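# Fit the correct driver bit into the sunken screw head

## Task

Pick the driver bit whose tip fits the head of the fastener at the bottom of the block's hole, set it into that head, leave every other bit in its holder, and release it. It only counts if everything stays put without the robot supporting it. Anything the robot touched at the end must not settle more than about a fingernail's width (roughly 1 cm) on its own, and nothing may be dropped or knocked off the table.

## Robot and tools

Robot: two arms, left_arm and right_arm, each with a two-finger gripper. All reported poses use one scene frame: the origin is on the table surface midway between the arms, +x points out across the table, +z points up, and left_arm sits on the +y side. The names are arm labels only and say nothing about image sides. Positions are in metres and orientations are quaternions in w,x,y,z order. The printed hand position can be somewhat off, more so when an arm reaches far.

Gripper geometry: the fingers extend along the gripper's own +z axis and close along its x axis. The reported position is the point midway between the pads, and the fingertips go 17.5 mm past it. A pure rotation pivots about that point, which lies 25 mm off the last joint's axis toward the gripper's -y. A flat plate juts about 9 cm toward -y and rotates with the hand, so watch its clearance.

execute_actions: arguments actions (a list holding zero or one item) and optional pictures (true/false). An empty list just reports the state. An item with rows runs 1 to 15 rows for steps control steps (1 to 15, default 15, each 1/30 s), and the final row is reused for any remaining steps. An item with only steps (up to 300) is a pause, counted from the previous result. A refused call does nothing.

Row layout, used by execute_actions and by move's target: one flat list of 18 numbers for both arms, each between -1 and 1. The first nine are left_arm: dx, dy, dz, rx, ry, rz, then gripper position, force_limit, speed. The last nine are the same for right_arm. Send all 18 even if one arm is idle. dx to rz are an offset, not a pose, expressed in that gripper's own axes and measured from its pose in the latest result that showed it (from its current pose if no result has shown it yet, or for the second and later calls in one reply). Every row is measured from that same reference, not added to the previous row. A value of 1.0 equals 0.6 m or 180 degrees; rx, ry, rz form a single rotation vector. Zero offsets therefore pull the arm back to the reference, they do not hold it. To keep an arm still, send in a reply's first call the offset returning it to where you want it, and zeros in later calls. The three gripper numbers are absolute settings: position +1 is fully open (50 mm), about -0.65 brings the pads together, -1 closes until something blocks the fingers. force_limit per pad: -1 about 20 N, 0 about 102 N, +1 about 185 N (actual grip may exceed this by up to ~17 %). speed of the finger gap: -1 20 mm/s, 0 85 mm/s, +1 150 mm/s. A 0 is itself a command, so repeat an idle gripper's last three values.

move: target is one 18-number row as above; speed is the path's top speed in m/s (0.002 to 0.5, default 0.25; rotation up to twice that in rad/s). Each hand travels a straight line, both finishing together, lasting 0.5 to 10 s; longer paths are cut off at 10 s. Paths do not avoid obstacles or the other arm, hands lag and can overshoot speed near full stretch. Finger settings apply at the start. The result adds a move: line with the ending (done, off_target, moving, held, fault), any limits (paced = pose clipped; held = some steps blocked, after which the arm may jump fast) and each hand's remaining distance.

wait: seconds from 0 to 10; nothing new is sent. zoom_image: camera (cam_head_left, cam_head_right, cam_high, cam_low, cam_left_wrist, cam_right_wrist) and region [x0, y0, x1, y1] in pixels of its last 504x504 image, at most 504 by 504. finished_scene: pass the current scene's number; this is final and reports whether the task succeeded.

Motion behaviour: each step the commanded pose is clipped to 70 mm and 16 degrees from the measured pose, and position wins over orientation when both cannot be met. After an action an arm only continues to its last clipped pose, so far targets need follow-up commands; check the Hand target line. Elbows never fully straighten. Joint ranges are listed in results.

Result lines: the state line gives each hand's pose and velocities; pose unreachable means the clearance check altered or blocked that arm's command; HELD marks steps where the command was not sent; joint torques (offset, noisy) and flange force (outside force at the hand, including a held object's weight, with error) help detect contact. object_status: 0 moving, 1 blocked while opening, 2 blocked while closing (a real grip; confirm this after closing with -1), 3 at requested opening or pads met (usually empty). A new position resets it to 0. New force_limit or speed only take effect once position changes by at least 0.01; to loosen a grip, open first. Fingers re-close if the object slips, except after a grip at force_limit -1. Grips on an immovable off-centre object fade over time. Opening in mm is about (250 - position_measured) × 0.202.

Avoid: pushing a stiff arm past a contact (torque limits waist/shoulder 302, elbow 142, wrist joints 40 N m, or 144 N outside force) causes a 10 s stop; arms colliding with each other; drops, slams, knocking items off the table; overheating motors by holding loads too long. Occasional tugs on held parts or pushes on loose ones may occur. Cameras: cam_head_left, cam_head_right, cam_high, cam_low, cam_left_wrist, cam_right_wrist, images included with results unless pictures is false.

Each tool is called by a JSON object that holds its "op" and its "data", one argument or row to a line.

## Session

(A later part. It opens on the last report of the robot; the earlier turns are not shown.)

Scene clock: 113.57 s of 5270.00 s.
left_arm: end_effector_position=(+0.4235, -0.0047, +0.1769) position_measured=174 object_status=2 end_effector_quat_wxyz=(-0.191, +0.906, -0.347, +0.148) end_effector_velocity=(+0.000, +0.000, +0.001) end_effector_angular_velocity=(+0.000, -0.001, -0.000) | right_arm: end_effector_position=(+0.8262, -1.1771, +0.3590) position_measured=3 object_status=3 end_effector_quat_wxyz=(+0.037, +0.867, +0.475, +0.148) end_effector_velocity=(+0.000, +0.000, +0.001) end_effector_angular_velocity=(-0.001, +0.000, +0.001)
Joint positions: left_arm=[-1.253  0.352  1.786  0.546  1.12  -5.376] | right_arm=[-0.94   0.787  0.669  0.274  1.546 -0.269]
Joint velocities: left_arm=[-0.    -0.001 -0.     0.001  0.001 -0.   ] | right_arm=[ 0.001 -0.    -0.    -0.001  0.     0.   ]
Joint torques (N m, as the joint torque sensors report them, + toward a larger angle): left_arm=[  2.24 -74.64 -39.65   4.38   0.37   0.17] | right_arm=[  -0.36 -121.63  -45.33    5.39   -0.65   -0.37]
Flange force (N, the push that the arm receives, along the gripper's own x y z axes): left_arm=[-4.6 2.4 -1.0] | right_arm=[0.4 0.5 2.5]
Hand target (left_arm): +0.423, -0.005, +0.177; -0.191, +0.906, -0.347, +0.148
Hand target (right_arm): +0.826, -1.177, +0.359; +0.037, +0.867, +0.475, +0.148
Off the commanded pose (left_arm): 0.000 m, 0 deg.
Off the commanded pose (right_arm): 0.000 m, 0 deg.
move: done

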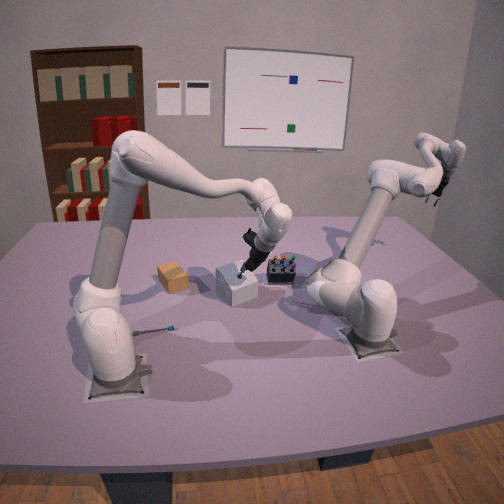

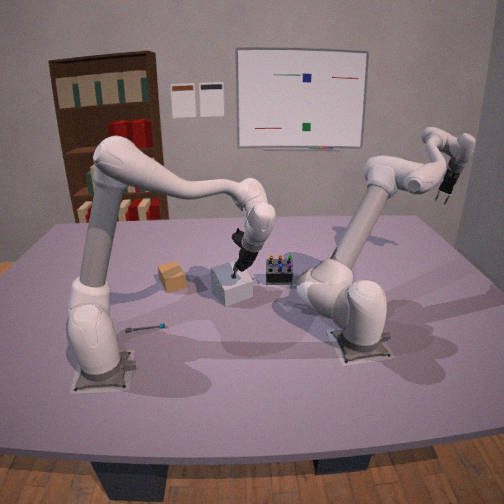

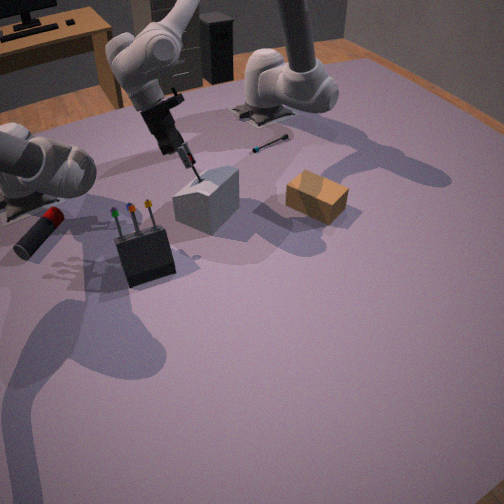

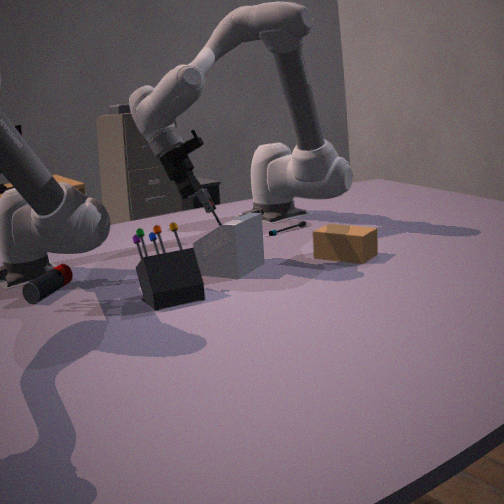

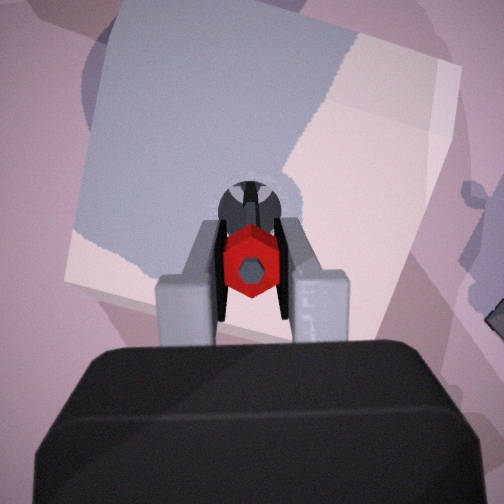

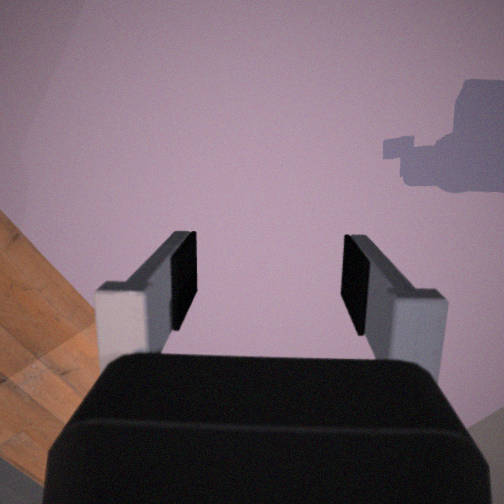

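{"op": "move", "data": {
  "target": [0,0,0.0033,0,0,0,-1,-0.5,0,0,0,0,0,0,0,1,0,0],
  "speed": 0.004
}}

{"op": "zoom_image", "data": {
  "camera": "cam_left_wrist",
  "region": [220,155,280,215]
}}

Scene clock: 116.63 s of 5270.00 s.
left_arm: end_effector_position=(+0.4243, -0.0042, +0.1752) position_measured=174 object_status=2 end_effector_quat_wxyz=(-0.191, +0.906, -0.347, +0.148) end_effector_velocity=(-0.000, +0.000, +0.000) end_effector_angular_velocity=(+0.000, -0.001, +0.001) | right_arm: end_effector_position=(+0.8262, -1.1771, +0.3590) position_measured=3 object_status=3 end_effector_quat_wxyz=(+0.037, +0.867, +0.475, +0.148) end_effector_velocity=(+0.000, +0.000, +0.000) end_effector_angular_velocity=(-0.000, +0.000, +0.001)
Joint positions: left_arm=[-1.252  0.353  1.788  0.547  1.117 -5.377] | right_arm=[-0.94   0.787  0.669  0.274  1.546 -0.269]
Joint velocities: left_arm=[-0.    -0.001  0.001  0.001  0.    -0.001] | right_arm=[ 0. -0. -0. -0.  0. -0.]
Joint torques (N m, as the joint torque sensors report them, + toward a larger angle): left_arm=[  0.98 -73.85 -39.13   4.15   0.02   0.18] | right_arm=[  -1.14 -122.67  -43.98    5.39   -0.38   -0.18]
Flange force (N, the push that the arm receives, along the gripper's own x y z axes): left_arm=[-4.3 -0.1 -1.3] | right_arm=[0.0 9.1 1.1]
Hand target (left_arm): +0.424, -0.004, +0.175; -0.191, +0.906, -0.347, +0.148
Hand target (right_arm): +0.826, -1.177, +0.359; +0.037, +0.867, +0.475, +0.148
Off the commanded pose (left_arm): 0.000 m, 0 deg.
Off the commanded pose (right_arm): 0.000 m, 0 deg.
move: done

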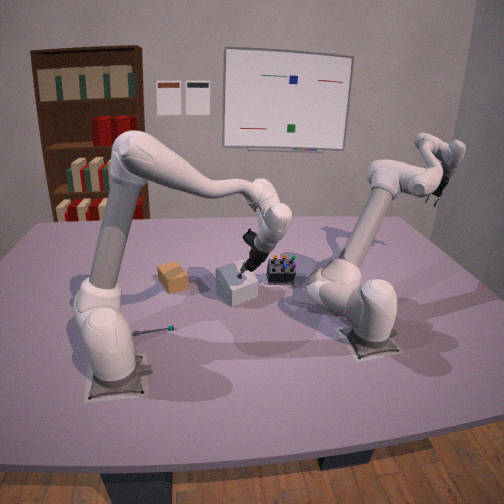

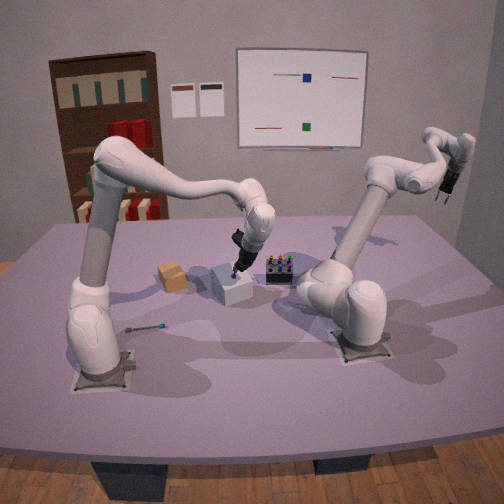

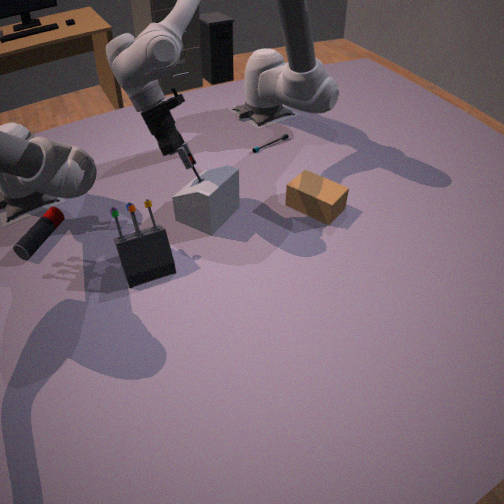

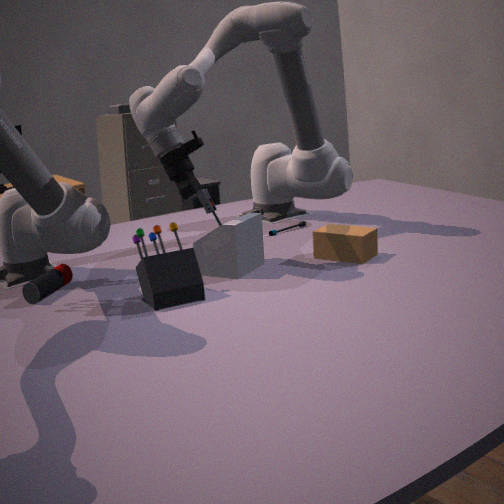

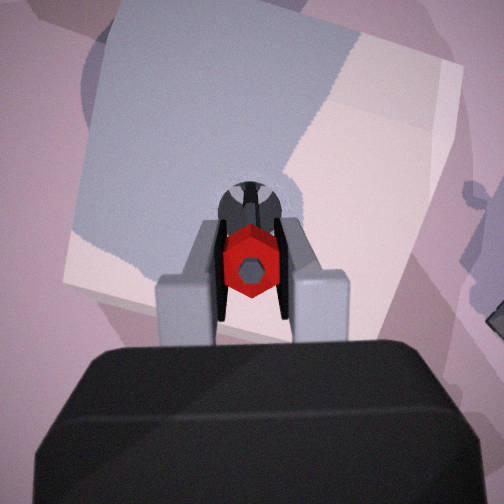

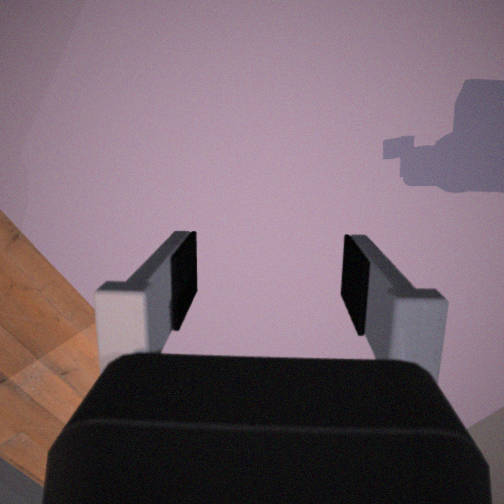

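Region (220, 155, 280, 215) of cam_left_wrist's 504x504 image, scaled by 8.400, with more detail than that image has.

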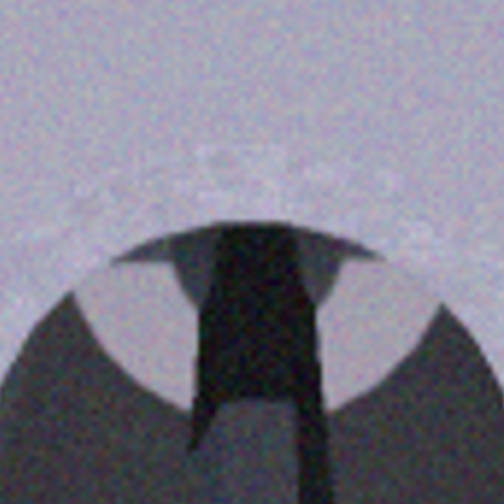

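{"op": "move", "data": {
  "target": [0,-0.0002,0.0033,0,0,0,-1,-0.5,0,0,0,0,0,0,0,1,0,0],
  "speed": 0.004
}}

{"op": "zoom_image", "data": {
  "camera": "cam_left_wrist",
  "region": [220,155,280,215]
}}

Scene clock: 120.50 s of 5270.00 s.
left_arm: end_effector_position=(+0.4251, -0.0037, +0.1735) position_measured=174 object_status=2 end_effector_quat_wxyz=(-0.191, +0.906, -0.347, +0.148) end_effector_velocity=(+0.000, -0.000, +0.000) end_effector_angular_velocity=(+0.000, -0.001, -0.001) | right_arm: end_effector_position=(+0.8262, -1.1771, +0.3590) position_measured=3 object_status=3 end_effector_quat_wxyz=(+0.037, +0.867, +0.475, +0.148) end_effector_velocity=(+0.000, +0.000, +0.000) end_effector_angular_velocity=(-0.000, -0.000, +0.001)
Joint positions: left_arm=[-1.251  0.355  1.789  0.548  1.113 -5.378] | right_arm=[-0.94   0.787  0.669  0.274  1.546 -0.269]
Joint velocities: left_arm=[-0.     0.    -0.001  0.001  0.     0.001] | right_arm=[ 0.001 -0.     0.     0.    -0.    -0.   ]
Joint torques (N m, as the joint torque sensors report them, + toward a larger angle): left_arm=[  0.89 -74.23 -38.6    4.19   0.16   0.32] | right_arm=[  -1.2  -121.16  -44.75    5.24   -0.64   -0.57]
Flange force (N, the push that the arm receives, along the gripper's own x y z axes): left_arm=[-2.4 1.1 -0.8] | right_arm=[1.0 2.5 1.6]
Hand target (left_arm): +0.425, -0.004, +0.173; -0.191, +0.906, -0.347, +0.148
Hand target (right_arm): +0.826, -1.177, +0.359; +0.037, +0.867, +0.475, +0.148
Off the commanded pose (left_arm): 0.000 m, 0 deg.
Off the commanded pose (right_arm): 0.000 m, 0 deg.
After step 90, 0.17 s passed at rest.
move: done

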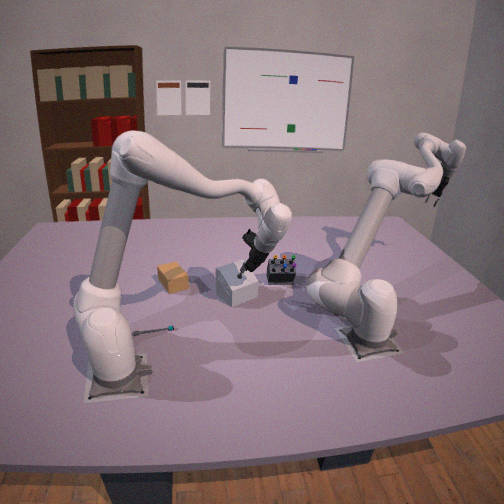

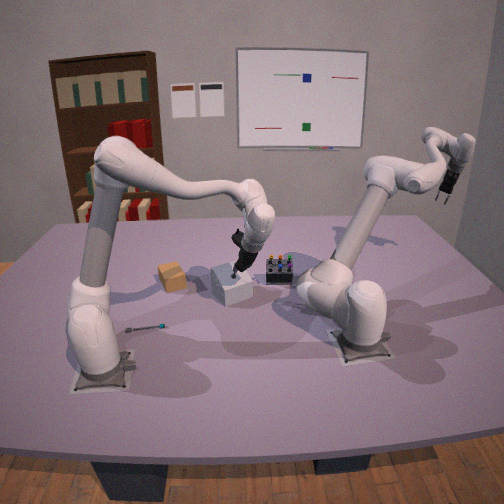

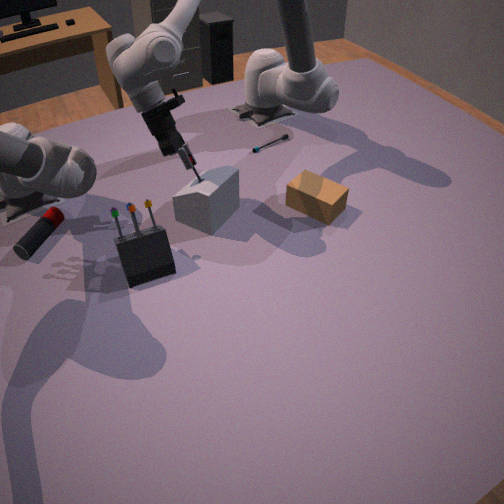

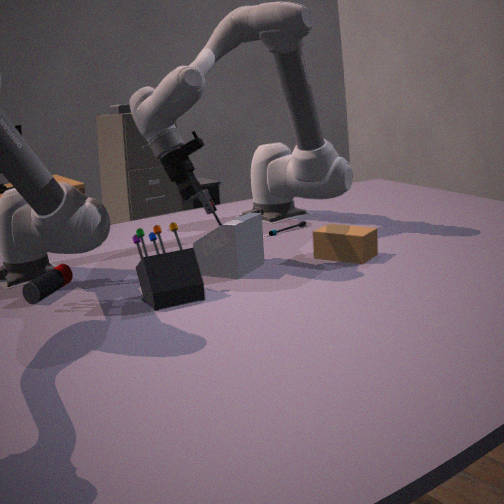

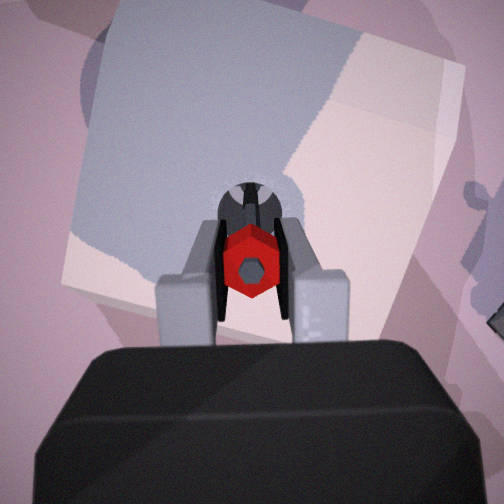

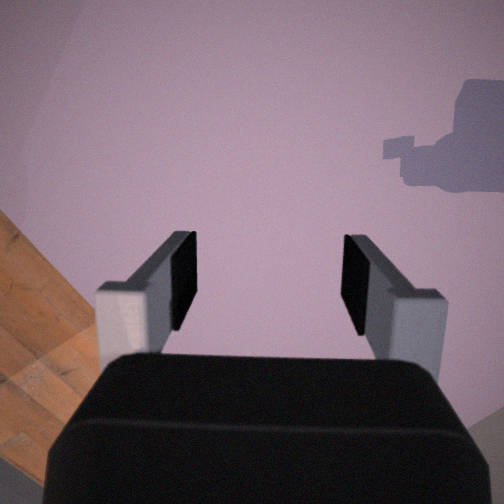

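Region (220, 155, 280, 215) of cam_left_wrist's 504x504 image, scaled by 8.400, with more detail than that image has.

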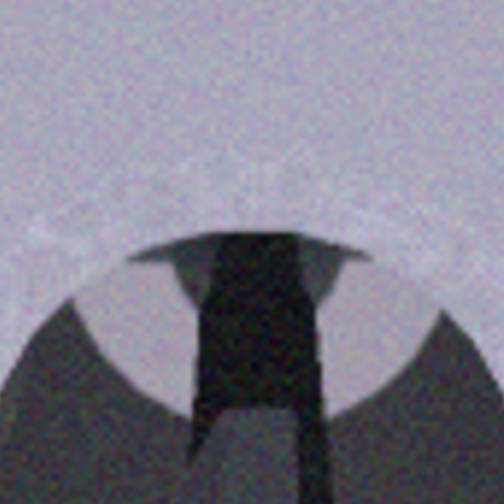

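{"op": "execute_actions", "data": {
  "actions": []
}}

Scene clock: 124.30 s of 5270.00 s.
left_arm: end_effector_position=(+0.4251, -0.0037, +0.1735) position_measured=174 object_status=2 end_effector_quat_wxyz=(-0.191, +0.906, -0.347, +0.148) end_effector_velocity=(+0.001, -0.001, +0.002) end_effector_angular_velocity=(-0.002, -0.001, -0.001) | right_arm: end_effector_position=(+0.8262, -1.1771, +0.3590) position_measured=3 object_status=3 end_effector_quat_wxyz=(+0.037, +0.867, +0.475, +0.148) end_effector_velocity=(+0.000, +0.001, -0.001) end_effector_angular_velocity=(+0.001, +0.001, +0.001)
Joint positions: left_arm=[-1.251  0.355  1.789  0.548  1.113 -5.378] | right_arm=[-0.94   0.787  0.669  0.274  1.546 -0.269]
Joint velocities: left_arm=[-0.    -0.    -0.003  0.     0.     0.001] | right_arm=[ 0.001  0.     0.001 -0.001  0.     0.   ]
Joint torques (N m, as the joint torque sensors report them, + toward a larger angle): left_arm=[  0.47 -74.39 -40.49   4.23   0.6    0.19] | right_arm=[  -0.51 -121.22  -44.36    5.16   -0.26   -0.69]
Flange force (N, the push that the arm receives, along the gripper's own x y z axes): left_arm=[-5.7 -0.1 1.7] | right_arm=[0.0 3.8 1.8]
Hand target (left_arm): +0.425, -0.004, +0.173; -0.191, +0.906, -0.347, +0.148
Hand target (right_arm): +0.826, -1.177, +0.359; +0.037, +0.867, +0.475, +0.148
Off the commanded pose (left_arm): 0.000 m, 0 deg.
Off the commanded pose (right_arm): 0.000 m, 0 deg.
Steps of this call (steps 1 to 90: nothing new was sent; then 0.80 s passed at rest). Readings (end_effector_position | what the end effector reports):
1: left_arm (+0.4251, -0.0037, +0.1735) | right_arm (+0.8262, -1.1771, +0.3590) | left_arm position_measured=174 object_status=2 | right_arm position_measured=3 object_status=3
2: left_arm (+0.4251, -0.0037, +0.1735) | right_arm (+0.8262, -1.1771, +0.3590) | left_arm position_measured=174 object_status=2 | right_arm position_measured=3 object_status=3
4: left_arm (+0.4251, -0.0037, +0.1735) | right_arm (+0.8262, -1.1771, +0.3590) | left_arm position_measured=174 object_status=2 | right_arm position_measured=3 object_status=3
8: left_arm (+0.4251, -0.0037, +0.1735) | right_arm (+0.8262, -1.1771, +0.3590) | left_arm position_measured=174 object_status=2 | right_arm position_measured=3 object_status=3
90: the state above

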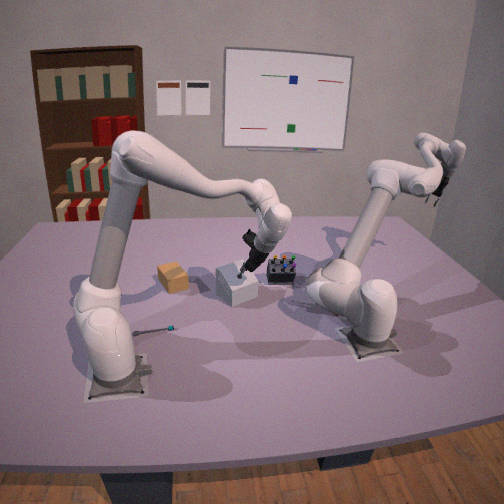

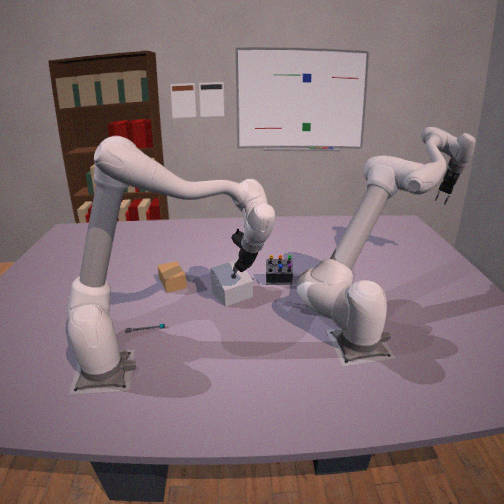

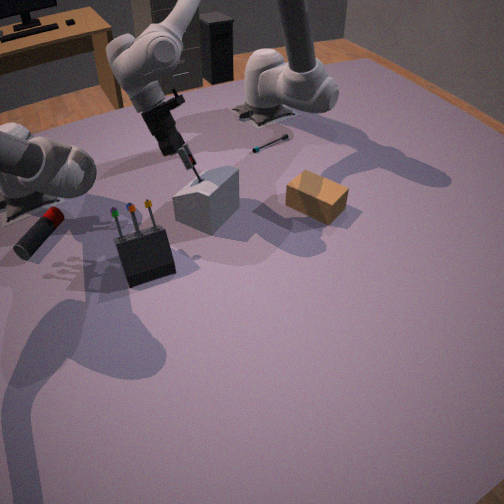

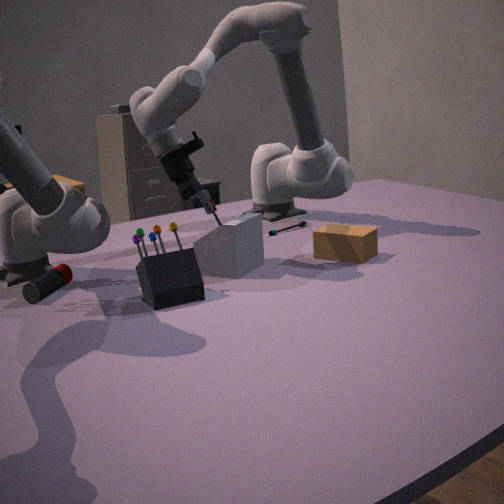

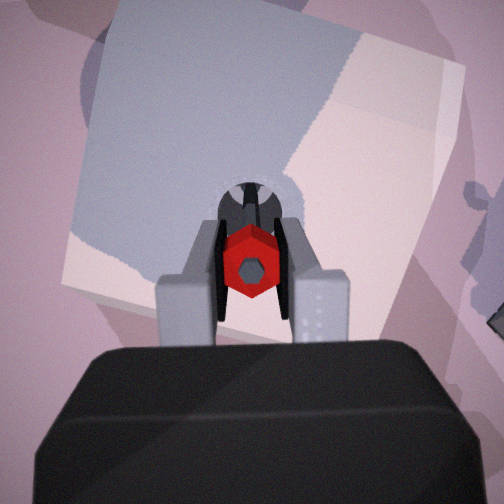

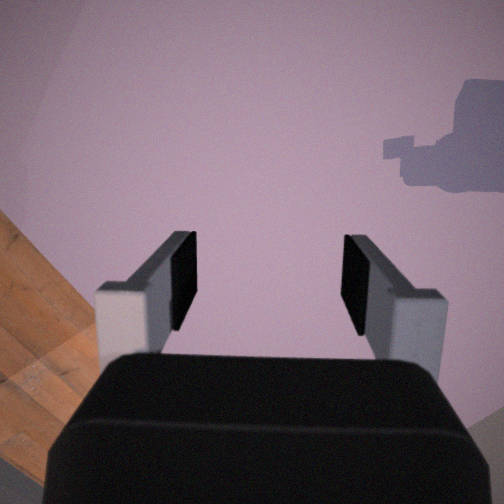

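{"op": "move", "data": {
  "target": [0,0,0.0025,0,0,0,-1,-0.5,0,0,0,0,0,0,0,1,0,0],
  "speed": 0.004
}}

{"op": "zoom_image", "data": {
  "camera": "cam_left_wrist",
  "region": [200,160,300,260]
}}

{"op": "zoom_image", "data": {
  "camera": "cam_head_left",
  "region": [120,240,310,350]
}}

Scene clock: 128.20 s of 5270.00 s.
left_arm: end_effector_position=(+0.4258, -0.0033, +0.1721) position_measured=174 object_status=2 end_effector_quat_wxyz=(-0.191, +0.906, -0.347, +0.148) end_effector_velocity=(+0.000, +0.001, -0.000) end_effector_angular_velocity=(+0.001, +0.000, -0.000) | right_arm: end_effector_position=(+0.8262, -1.1771, +0.3590) position_measured=3 object_status=3 end_effector_quat_wxyz=(+0.037, +0.867, +0.475, +0.148) end_effector_velocity=(-0.002, -0.001, +0.000) end_effector_angular_velocity=(+0.001, -0.000, -0.002)
Joint positions: left_arm=[-1.25   0.356  1.791  0.549  1.111 -5.378] | right_arm=[-0.94   0.787  0.669  0.274  1.546 -0.269]
Joint velocities: left_arm=[ 0.001 -0.     0.001  0.001 -0.     0.001] | right_arm=[-0.002 -0.     0.001  0.001  0.    -0.   ]
Joint torques (N m, as the joint torque sensors report them, + toward a larger angle): left_arm=[  1.66 -74.82 -39.31   4.28   0.18  -0.08] | right_arm=[  -0.8  -122.68  -44.83    5.34   -0.54   -0.5 ]
Flange force (N, the push that the arm receives, along the gripper's own x y z axes): left_arm=[-3.6 1.5 -0.1] | right_arm=[-1.7 5.4 1.6]
Hand target (left_arm): +0.426, -0.003, +0.172; -0.191, +0.906, -0.347, +0.148
Hand target (right_arm): +0.826, -1.177, +0.359; +0.037, +0.867, +0.475, +0.148
Off the commanded pose (left_arm): 0.000 m, 0 deg.
Off the commanded pose (right_arm): 0.000 m, 0 deg.
After step 90, 0.20 s passed at rest.
move: done

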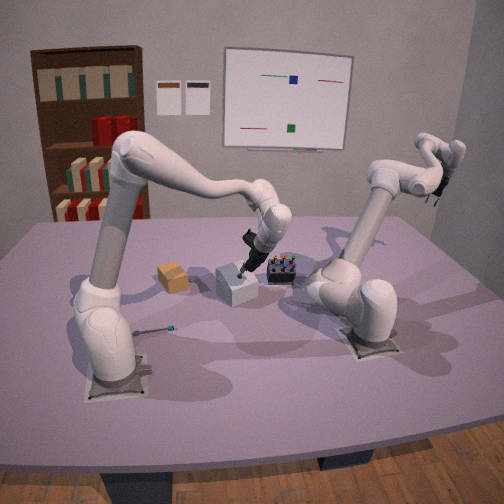

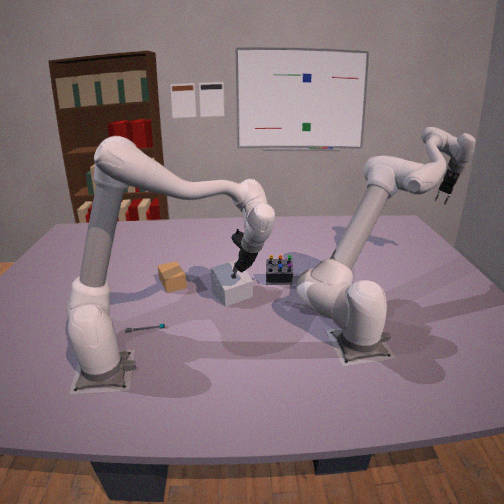

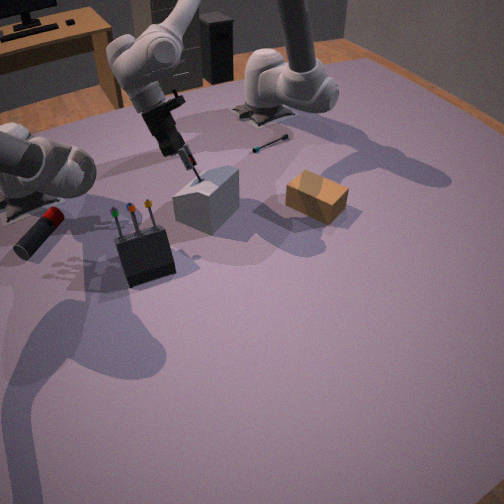

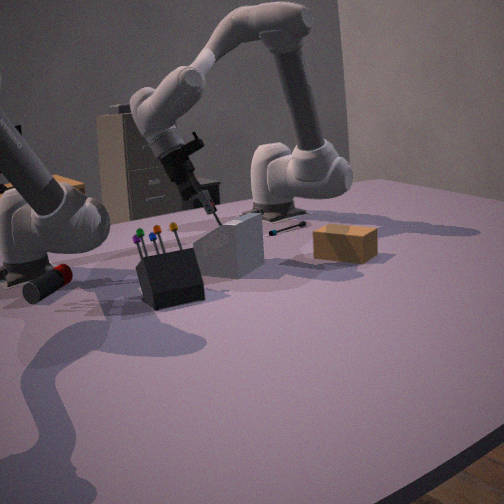

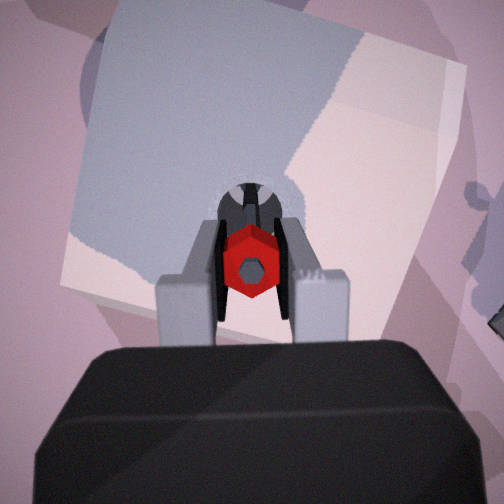

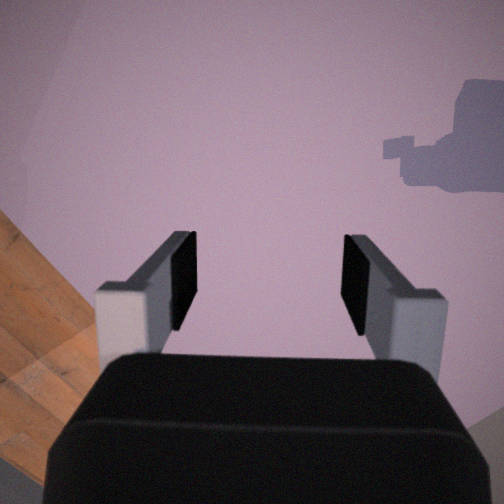

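Region (200, 160, 300, 260) of cam_left_wrist's 504x504 image, scaled by 5.040, with more detail than that image has.

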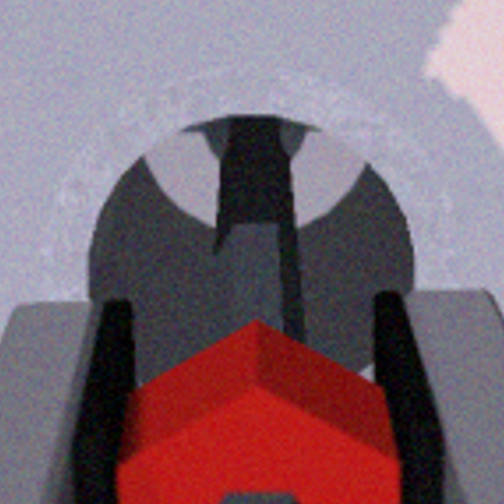

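Region (120, 240, 310, 350) of cam_head_left's 504x504 image, scaled by 2.653, with more detail than that image has; it fills the top 292 rows of this view, and the rest is white.

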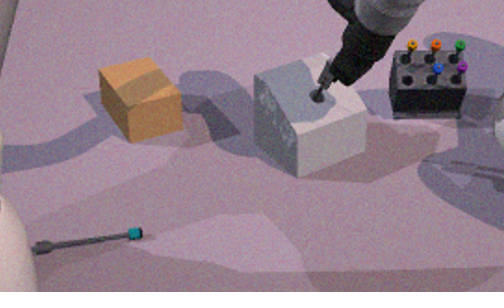

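{"op": "move", "data": {
  "target": [0,0,0.0025,0,0,0,-1,-0.5,0,0,0,0,0,0,0,1,0,0],
  "speed": 0.004
}}

{"op": "zoom_image", "data": {
  "camera": "cam_head_left",
  "region": [125,310,185,345]
}}

{"op": "zoom_image", "data": {
  "camera": "cam_head_left",
  "region": [255,245,305,290]
}}

Scene clock: 131.63 s of 5270.00 s.
left_arm: end_effector_position=(+0.4264, -0.0029, +0.1708) position_measured=174 object_status=2 end_effector_quat_wxyz=(-0.191, +0.906, -0.347, +0.148) end_effector_velocity=(+0.000, +0.001, -0.000) end_effector_angular_velocity=(+0.002, +0.000, +0.001) | right_arm: end_effector_position=(+0.8262, -1.1771, +0.3590) position_measured=3 object_status=3 end_effector_quat_wxyz=(+0.037, +0.867, +0.475, +0.148) end_effector_velocity=(+0.000, +0.000, -0.000) end_effector_angular_velocity=(+0.001, -0.001, -0.000)
Joint positions: left_arm=[-1.249  0.357  1.792  0.55   1.109 -5.379] | right_arm=[-0.94   0.787  0.669  0.274  1.546 -0.269]
Joint velocities: left_arm=[ 0.001 -0.     0.001  0.001  0.001 -0.   ] | right_arm=[ 0.    -0.     0.001  0.001 -0.001  0.   ]
Joint torques (N m, as the joint torque sensors report them, + toward a larger angle): left_arm=[  1.57 -72.68 -39.05   4.26   0.24  -0.3 ] | right_arm=[  -1.52 -122.7   -44.77    5.37   -0.43   -0.4 ]
Flange force (N, the push that the arm receives, along the gripper's own x y z axes): left_arm=[-5.6 -0.7 -2.1] | right_arm=[-0.2 5.7 2.3]
Hand target (left_arm): +0.426, -0.003, +0.171; -0.191, +0.906, -0.347, +0.148
Hand target (right_arm): +0.826, -1.177, +0.359; +0.037, +0.867, +0.475, +0.148
Off the commanded pose (left_arm): 0.000 m, 0 deg.
Off the commanded pose (right_arm): 0.000 m, 0 deg.
move: done

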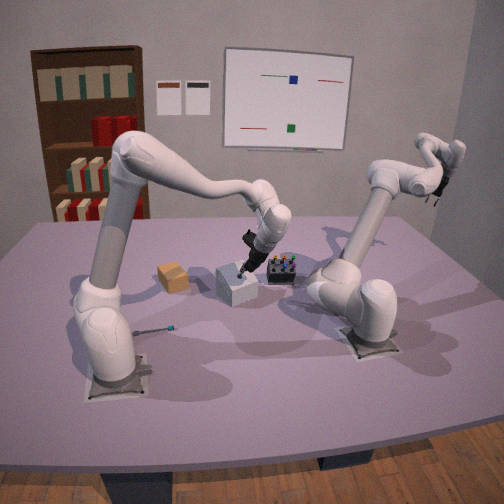

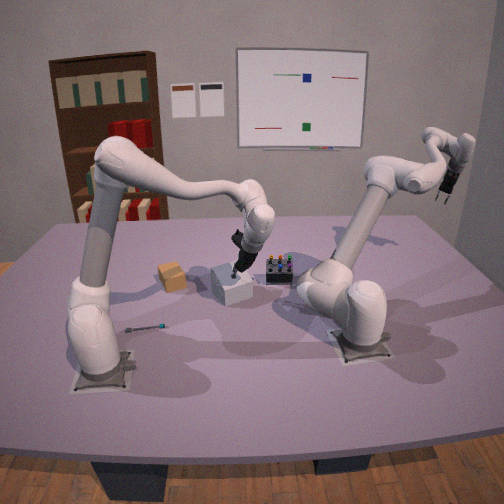

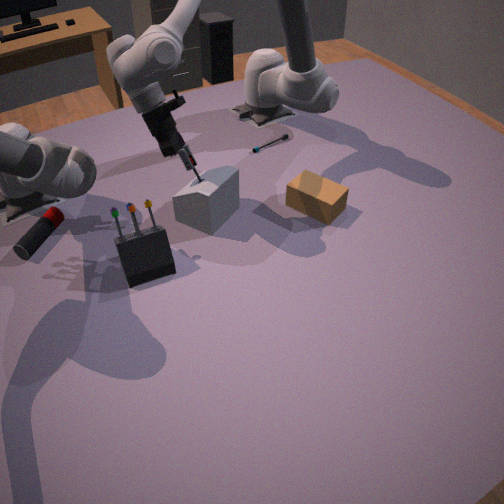

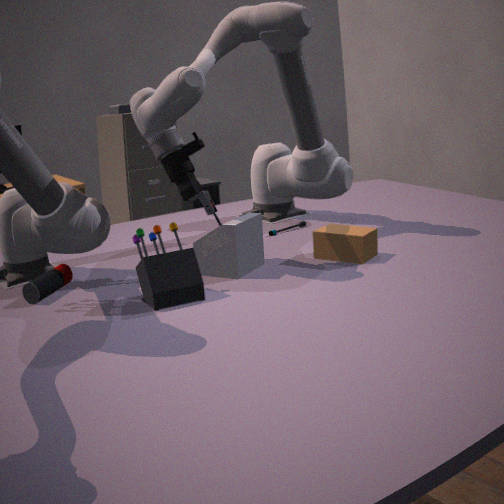

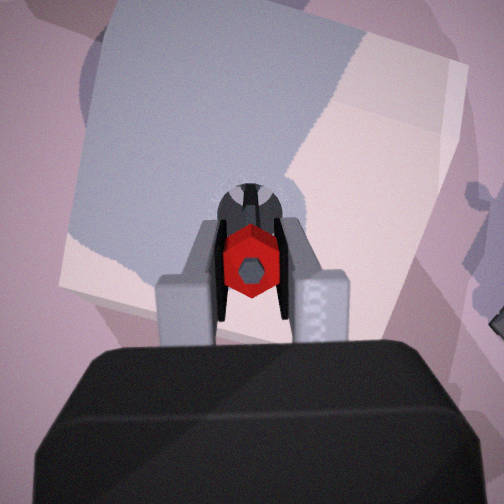

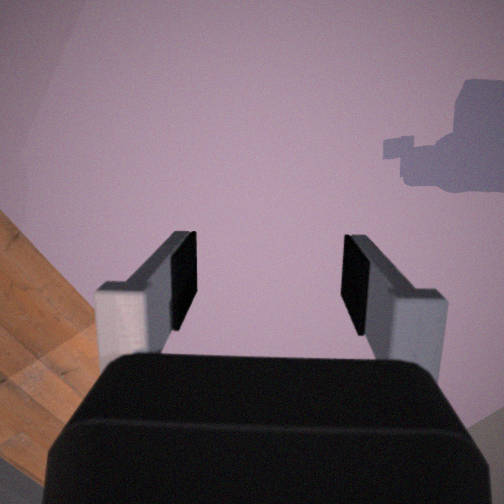

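Region (125, 310, 185, 345) of cam_head_left's 504x504 image, scaled by 8.400, with more detail than that image has; it fills the top 294 rows of this view, and the rest is white.

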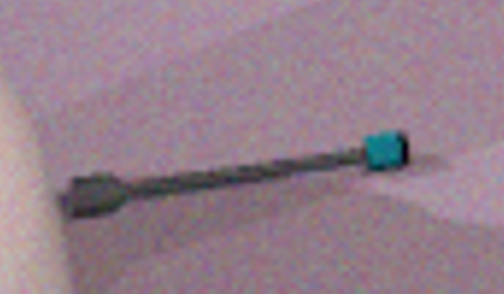

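Region (255, 245, 305, 290) of cam_head_left's 504x504 image, scaled by 10.080, with more detail than that image has; it fills the top 454 rows of this view, and the rest is white.

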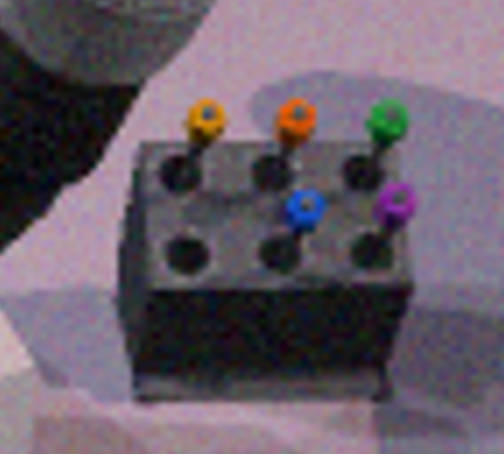

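{"op": "move", "data": {
  "target": [0,0,0.0025,0,0,0,-1,-0.5,0,0,0,0,0,0,0,1,0,0],
  "speed": 0.004
}}

{"op": "zoom_image", "data": {
  "camera": "cam_left_wrist",
  "region": [200,160,300,260]
}}

Scene clock: 135.77 s of 5270.00 s.
left_arm: end_effector_position=(+0.4270, -0.0026, +0.1695) position_measured=174 object_status=2 end_effector_quat_wxyz=(-0.191, +0.906, -0.347, +0.148) end_effector_velocity=(+0.000, -0.000, +0.001) end_effector_angular_velocity=(-0.001, -0.001, +0.000) | right_arm: end_effector_position=(+0.8262, -1.1771, +0.3590) position_measured=3 object_status=3 end_effector_quat_wxyz=(+0.037, +0.867, +0.475, +0.148) end_effector_velocity=(-0.000, -0.000, -0.000) end_effector_angular_velocity=(+0.003, -0.003, -0.001)
Joint positions: left_arm=[-1.248  0.358  1.793  0.55   1.106 -5.379] | right_arm=[-0.94   0.787  0.669  0.274  1.546 -0.269]
Joint velocities: left_arm=[-0.    -0.001 -0.001  0.001  0.    -0.001] | right_arm=[-0.001  0.001 -0.     0.004 -0.    -0.   ]
Joint torques (N m, as the joint torque sensors report them, + toward a larger angle): left_arm=[  1.64 -75.8  -38.68   4.48   0.07   0.13] | right_arm=[  -0.39 -120.86  -43.82    5.2    -0.27   -0.57]
Flange force (N, the push that the arm receives, along the gripper's own x y z axes): left_arm=[-1.7 3.0 -0.7] | right_arm=[-0.6 5.4 0.6]
Hand target (left_arm): +0.427, -0.003, +0.169; -0.191, +0.906, -0.347, +0.148
Hand target (right_arm): +0.826, -1.177, +0.359; +0.037, +0.867, +0.475, +0.148
Off the commanded pose (left_arm): 0.000 m, 0 deg.
Off the commanded pose (right_arm): 0.000 m, 0 deg.
After step 90, 0.43 s passed at rest.
move: done

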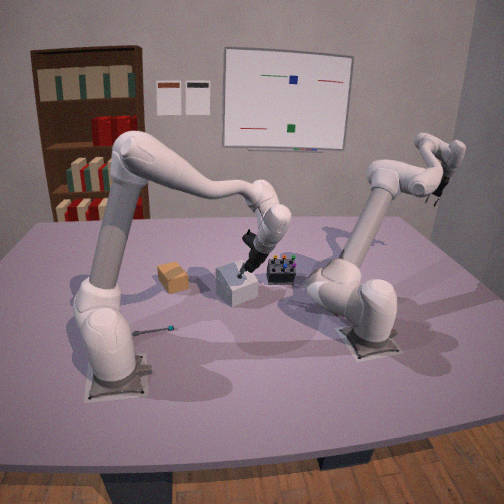

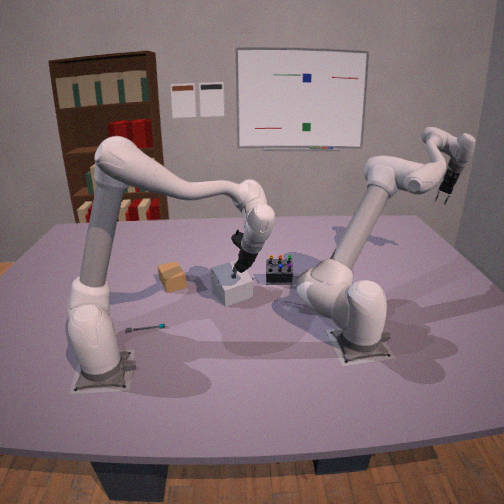

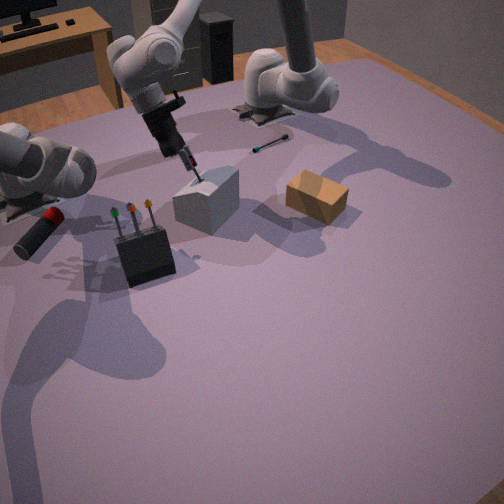

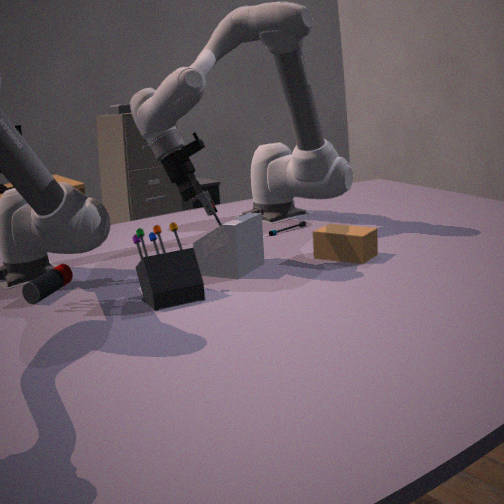

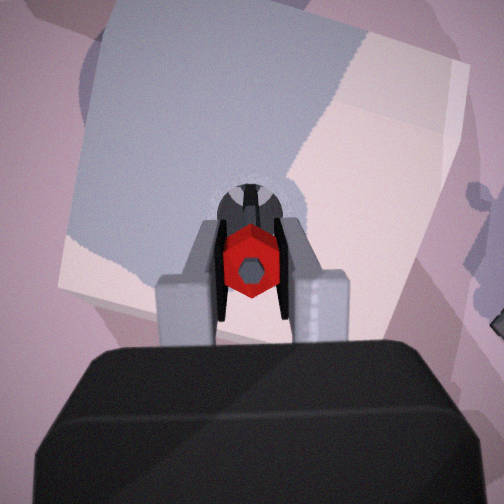

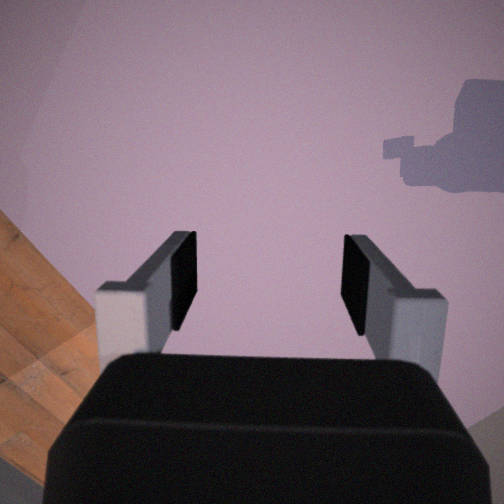

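Region (200, 160, 300, 260) of cam_left_wrist's 504x504 image, scaled by 5.040, with more detail than that image has.

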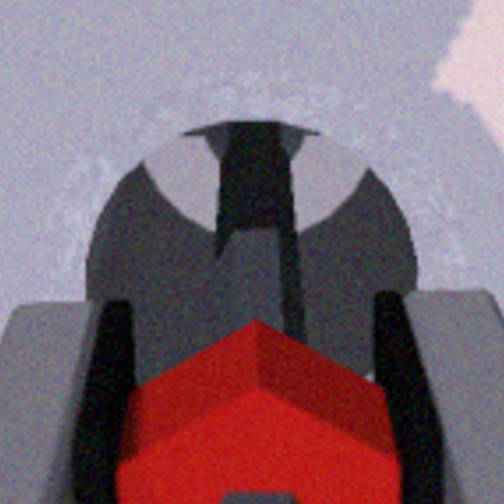

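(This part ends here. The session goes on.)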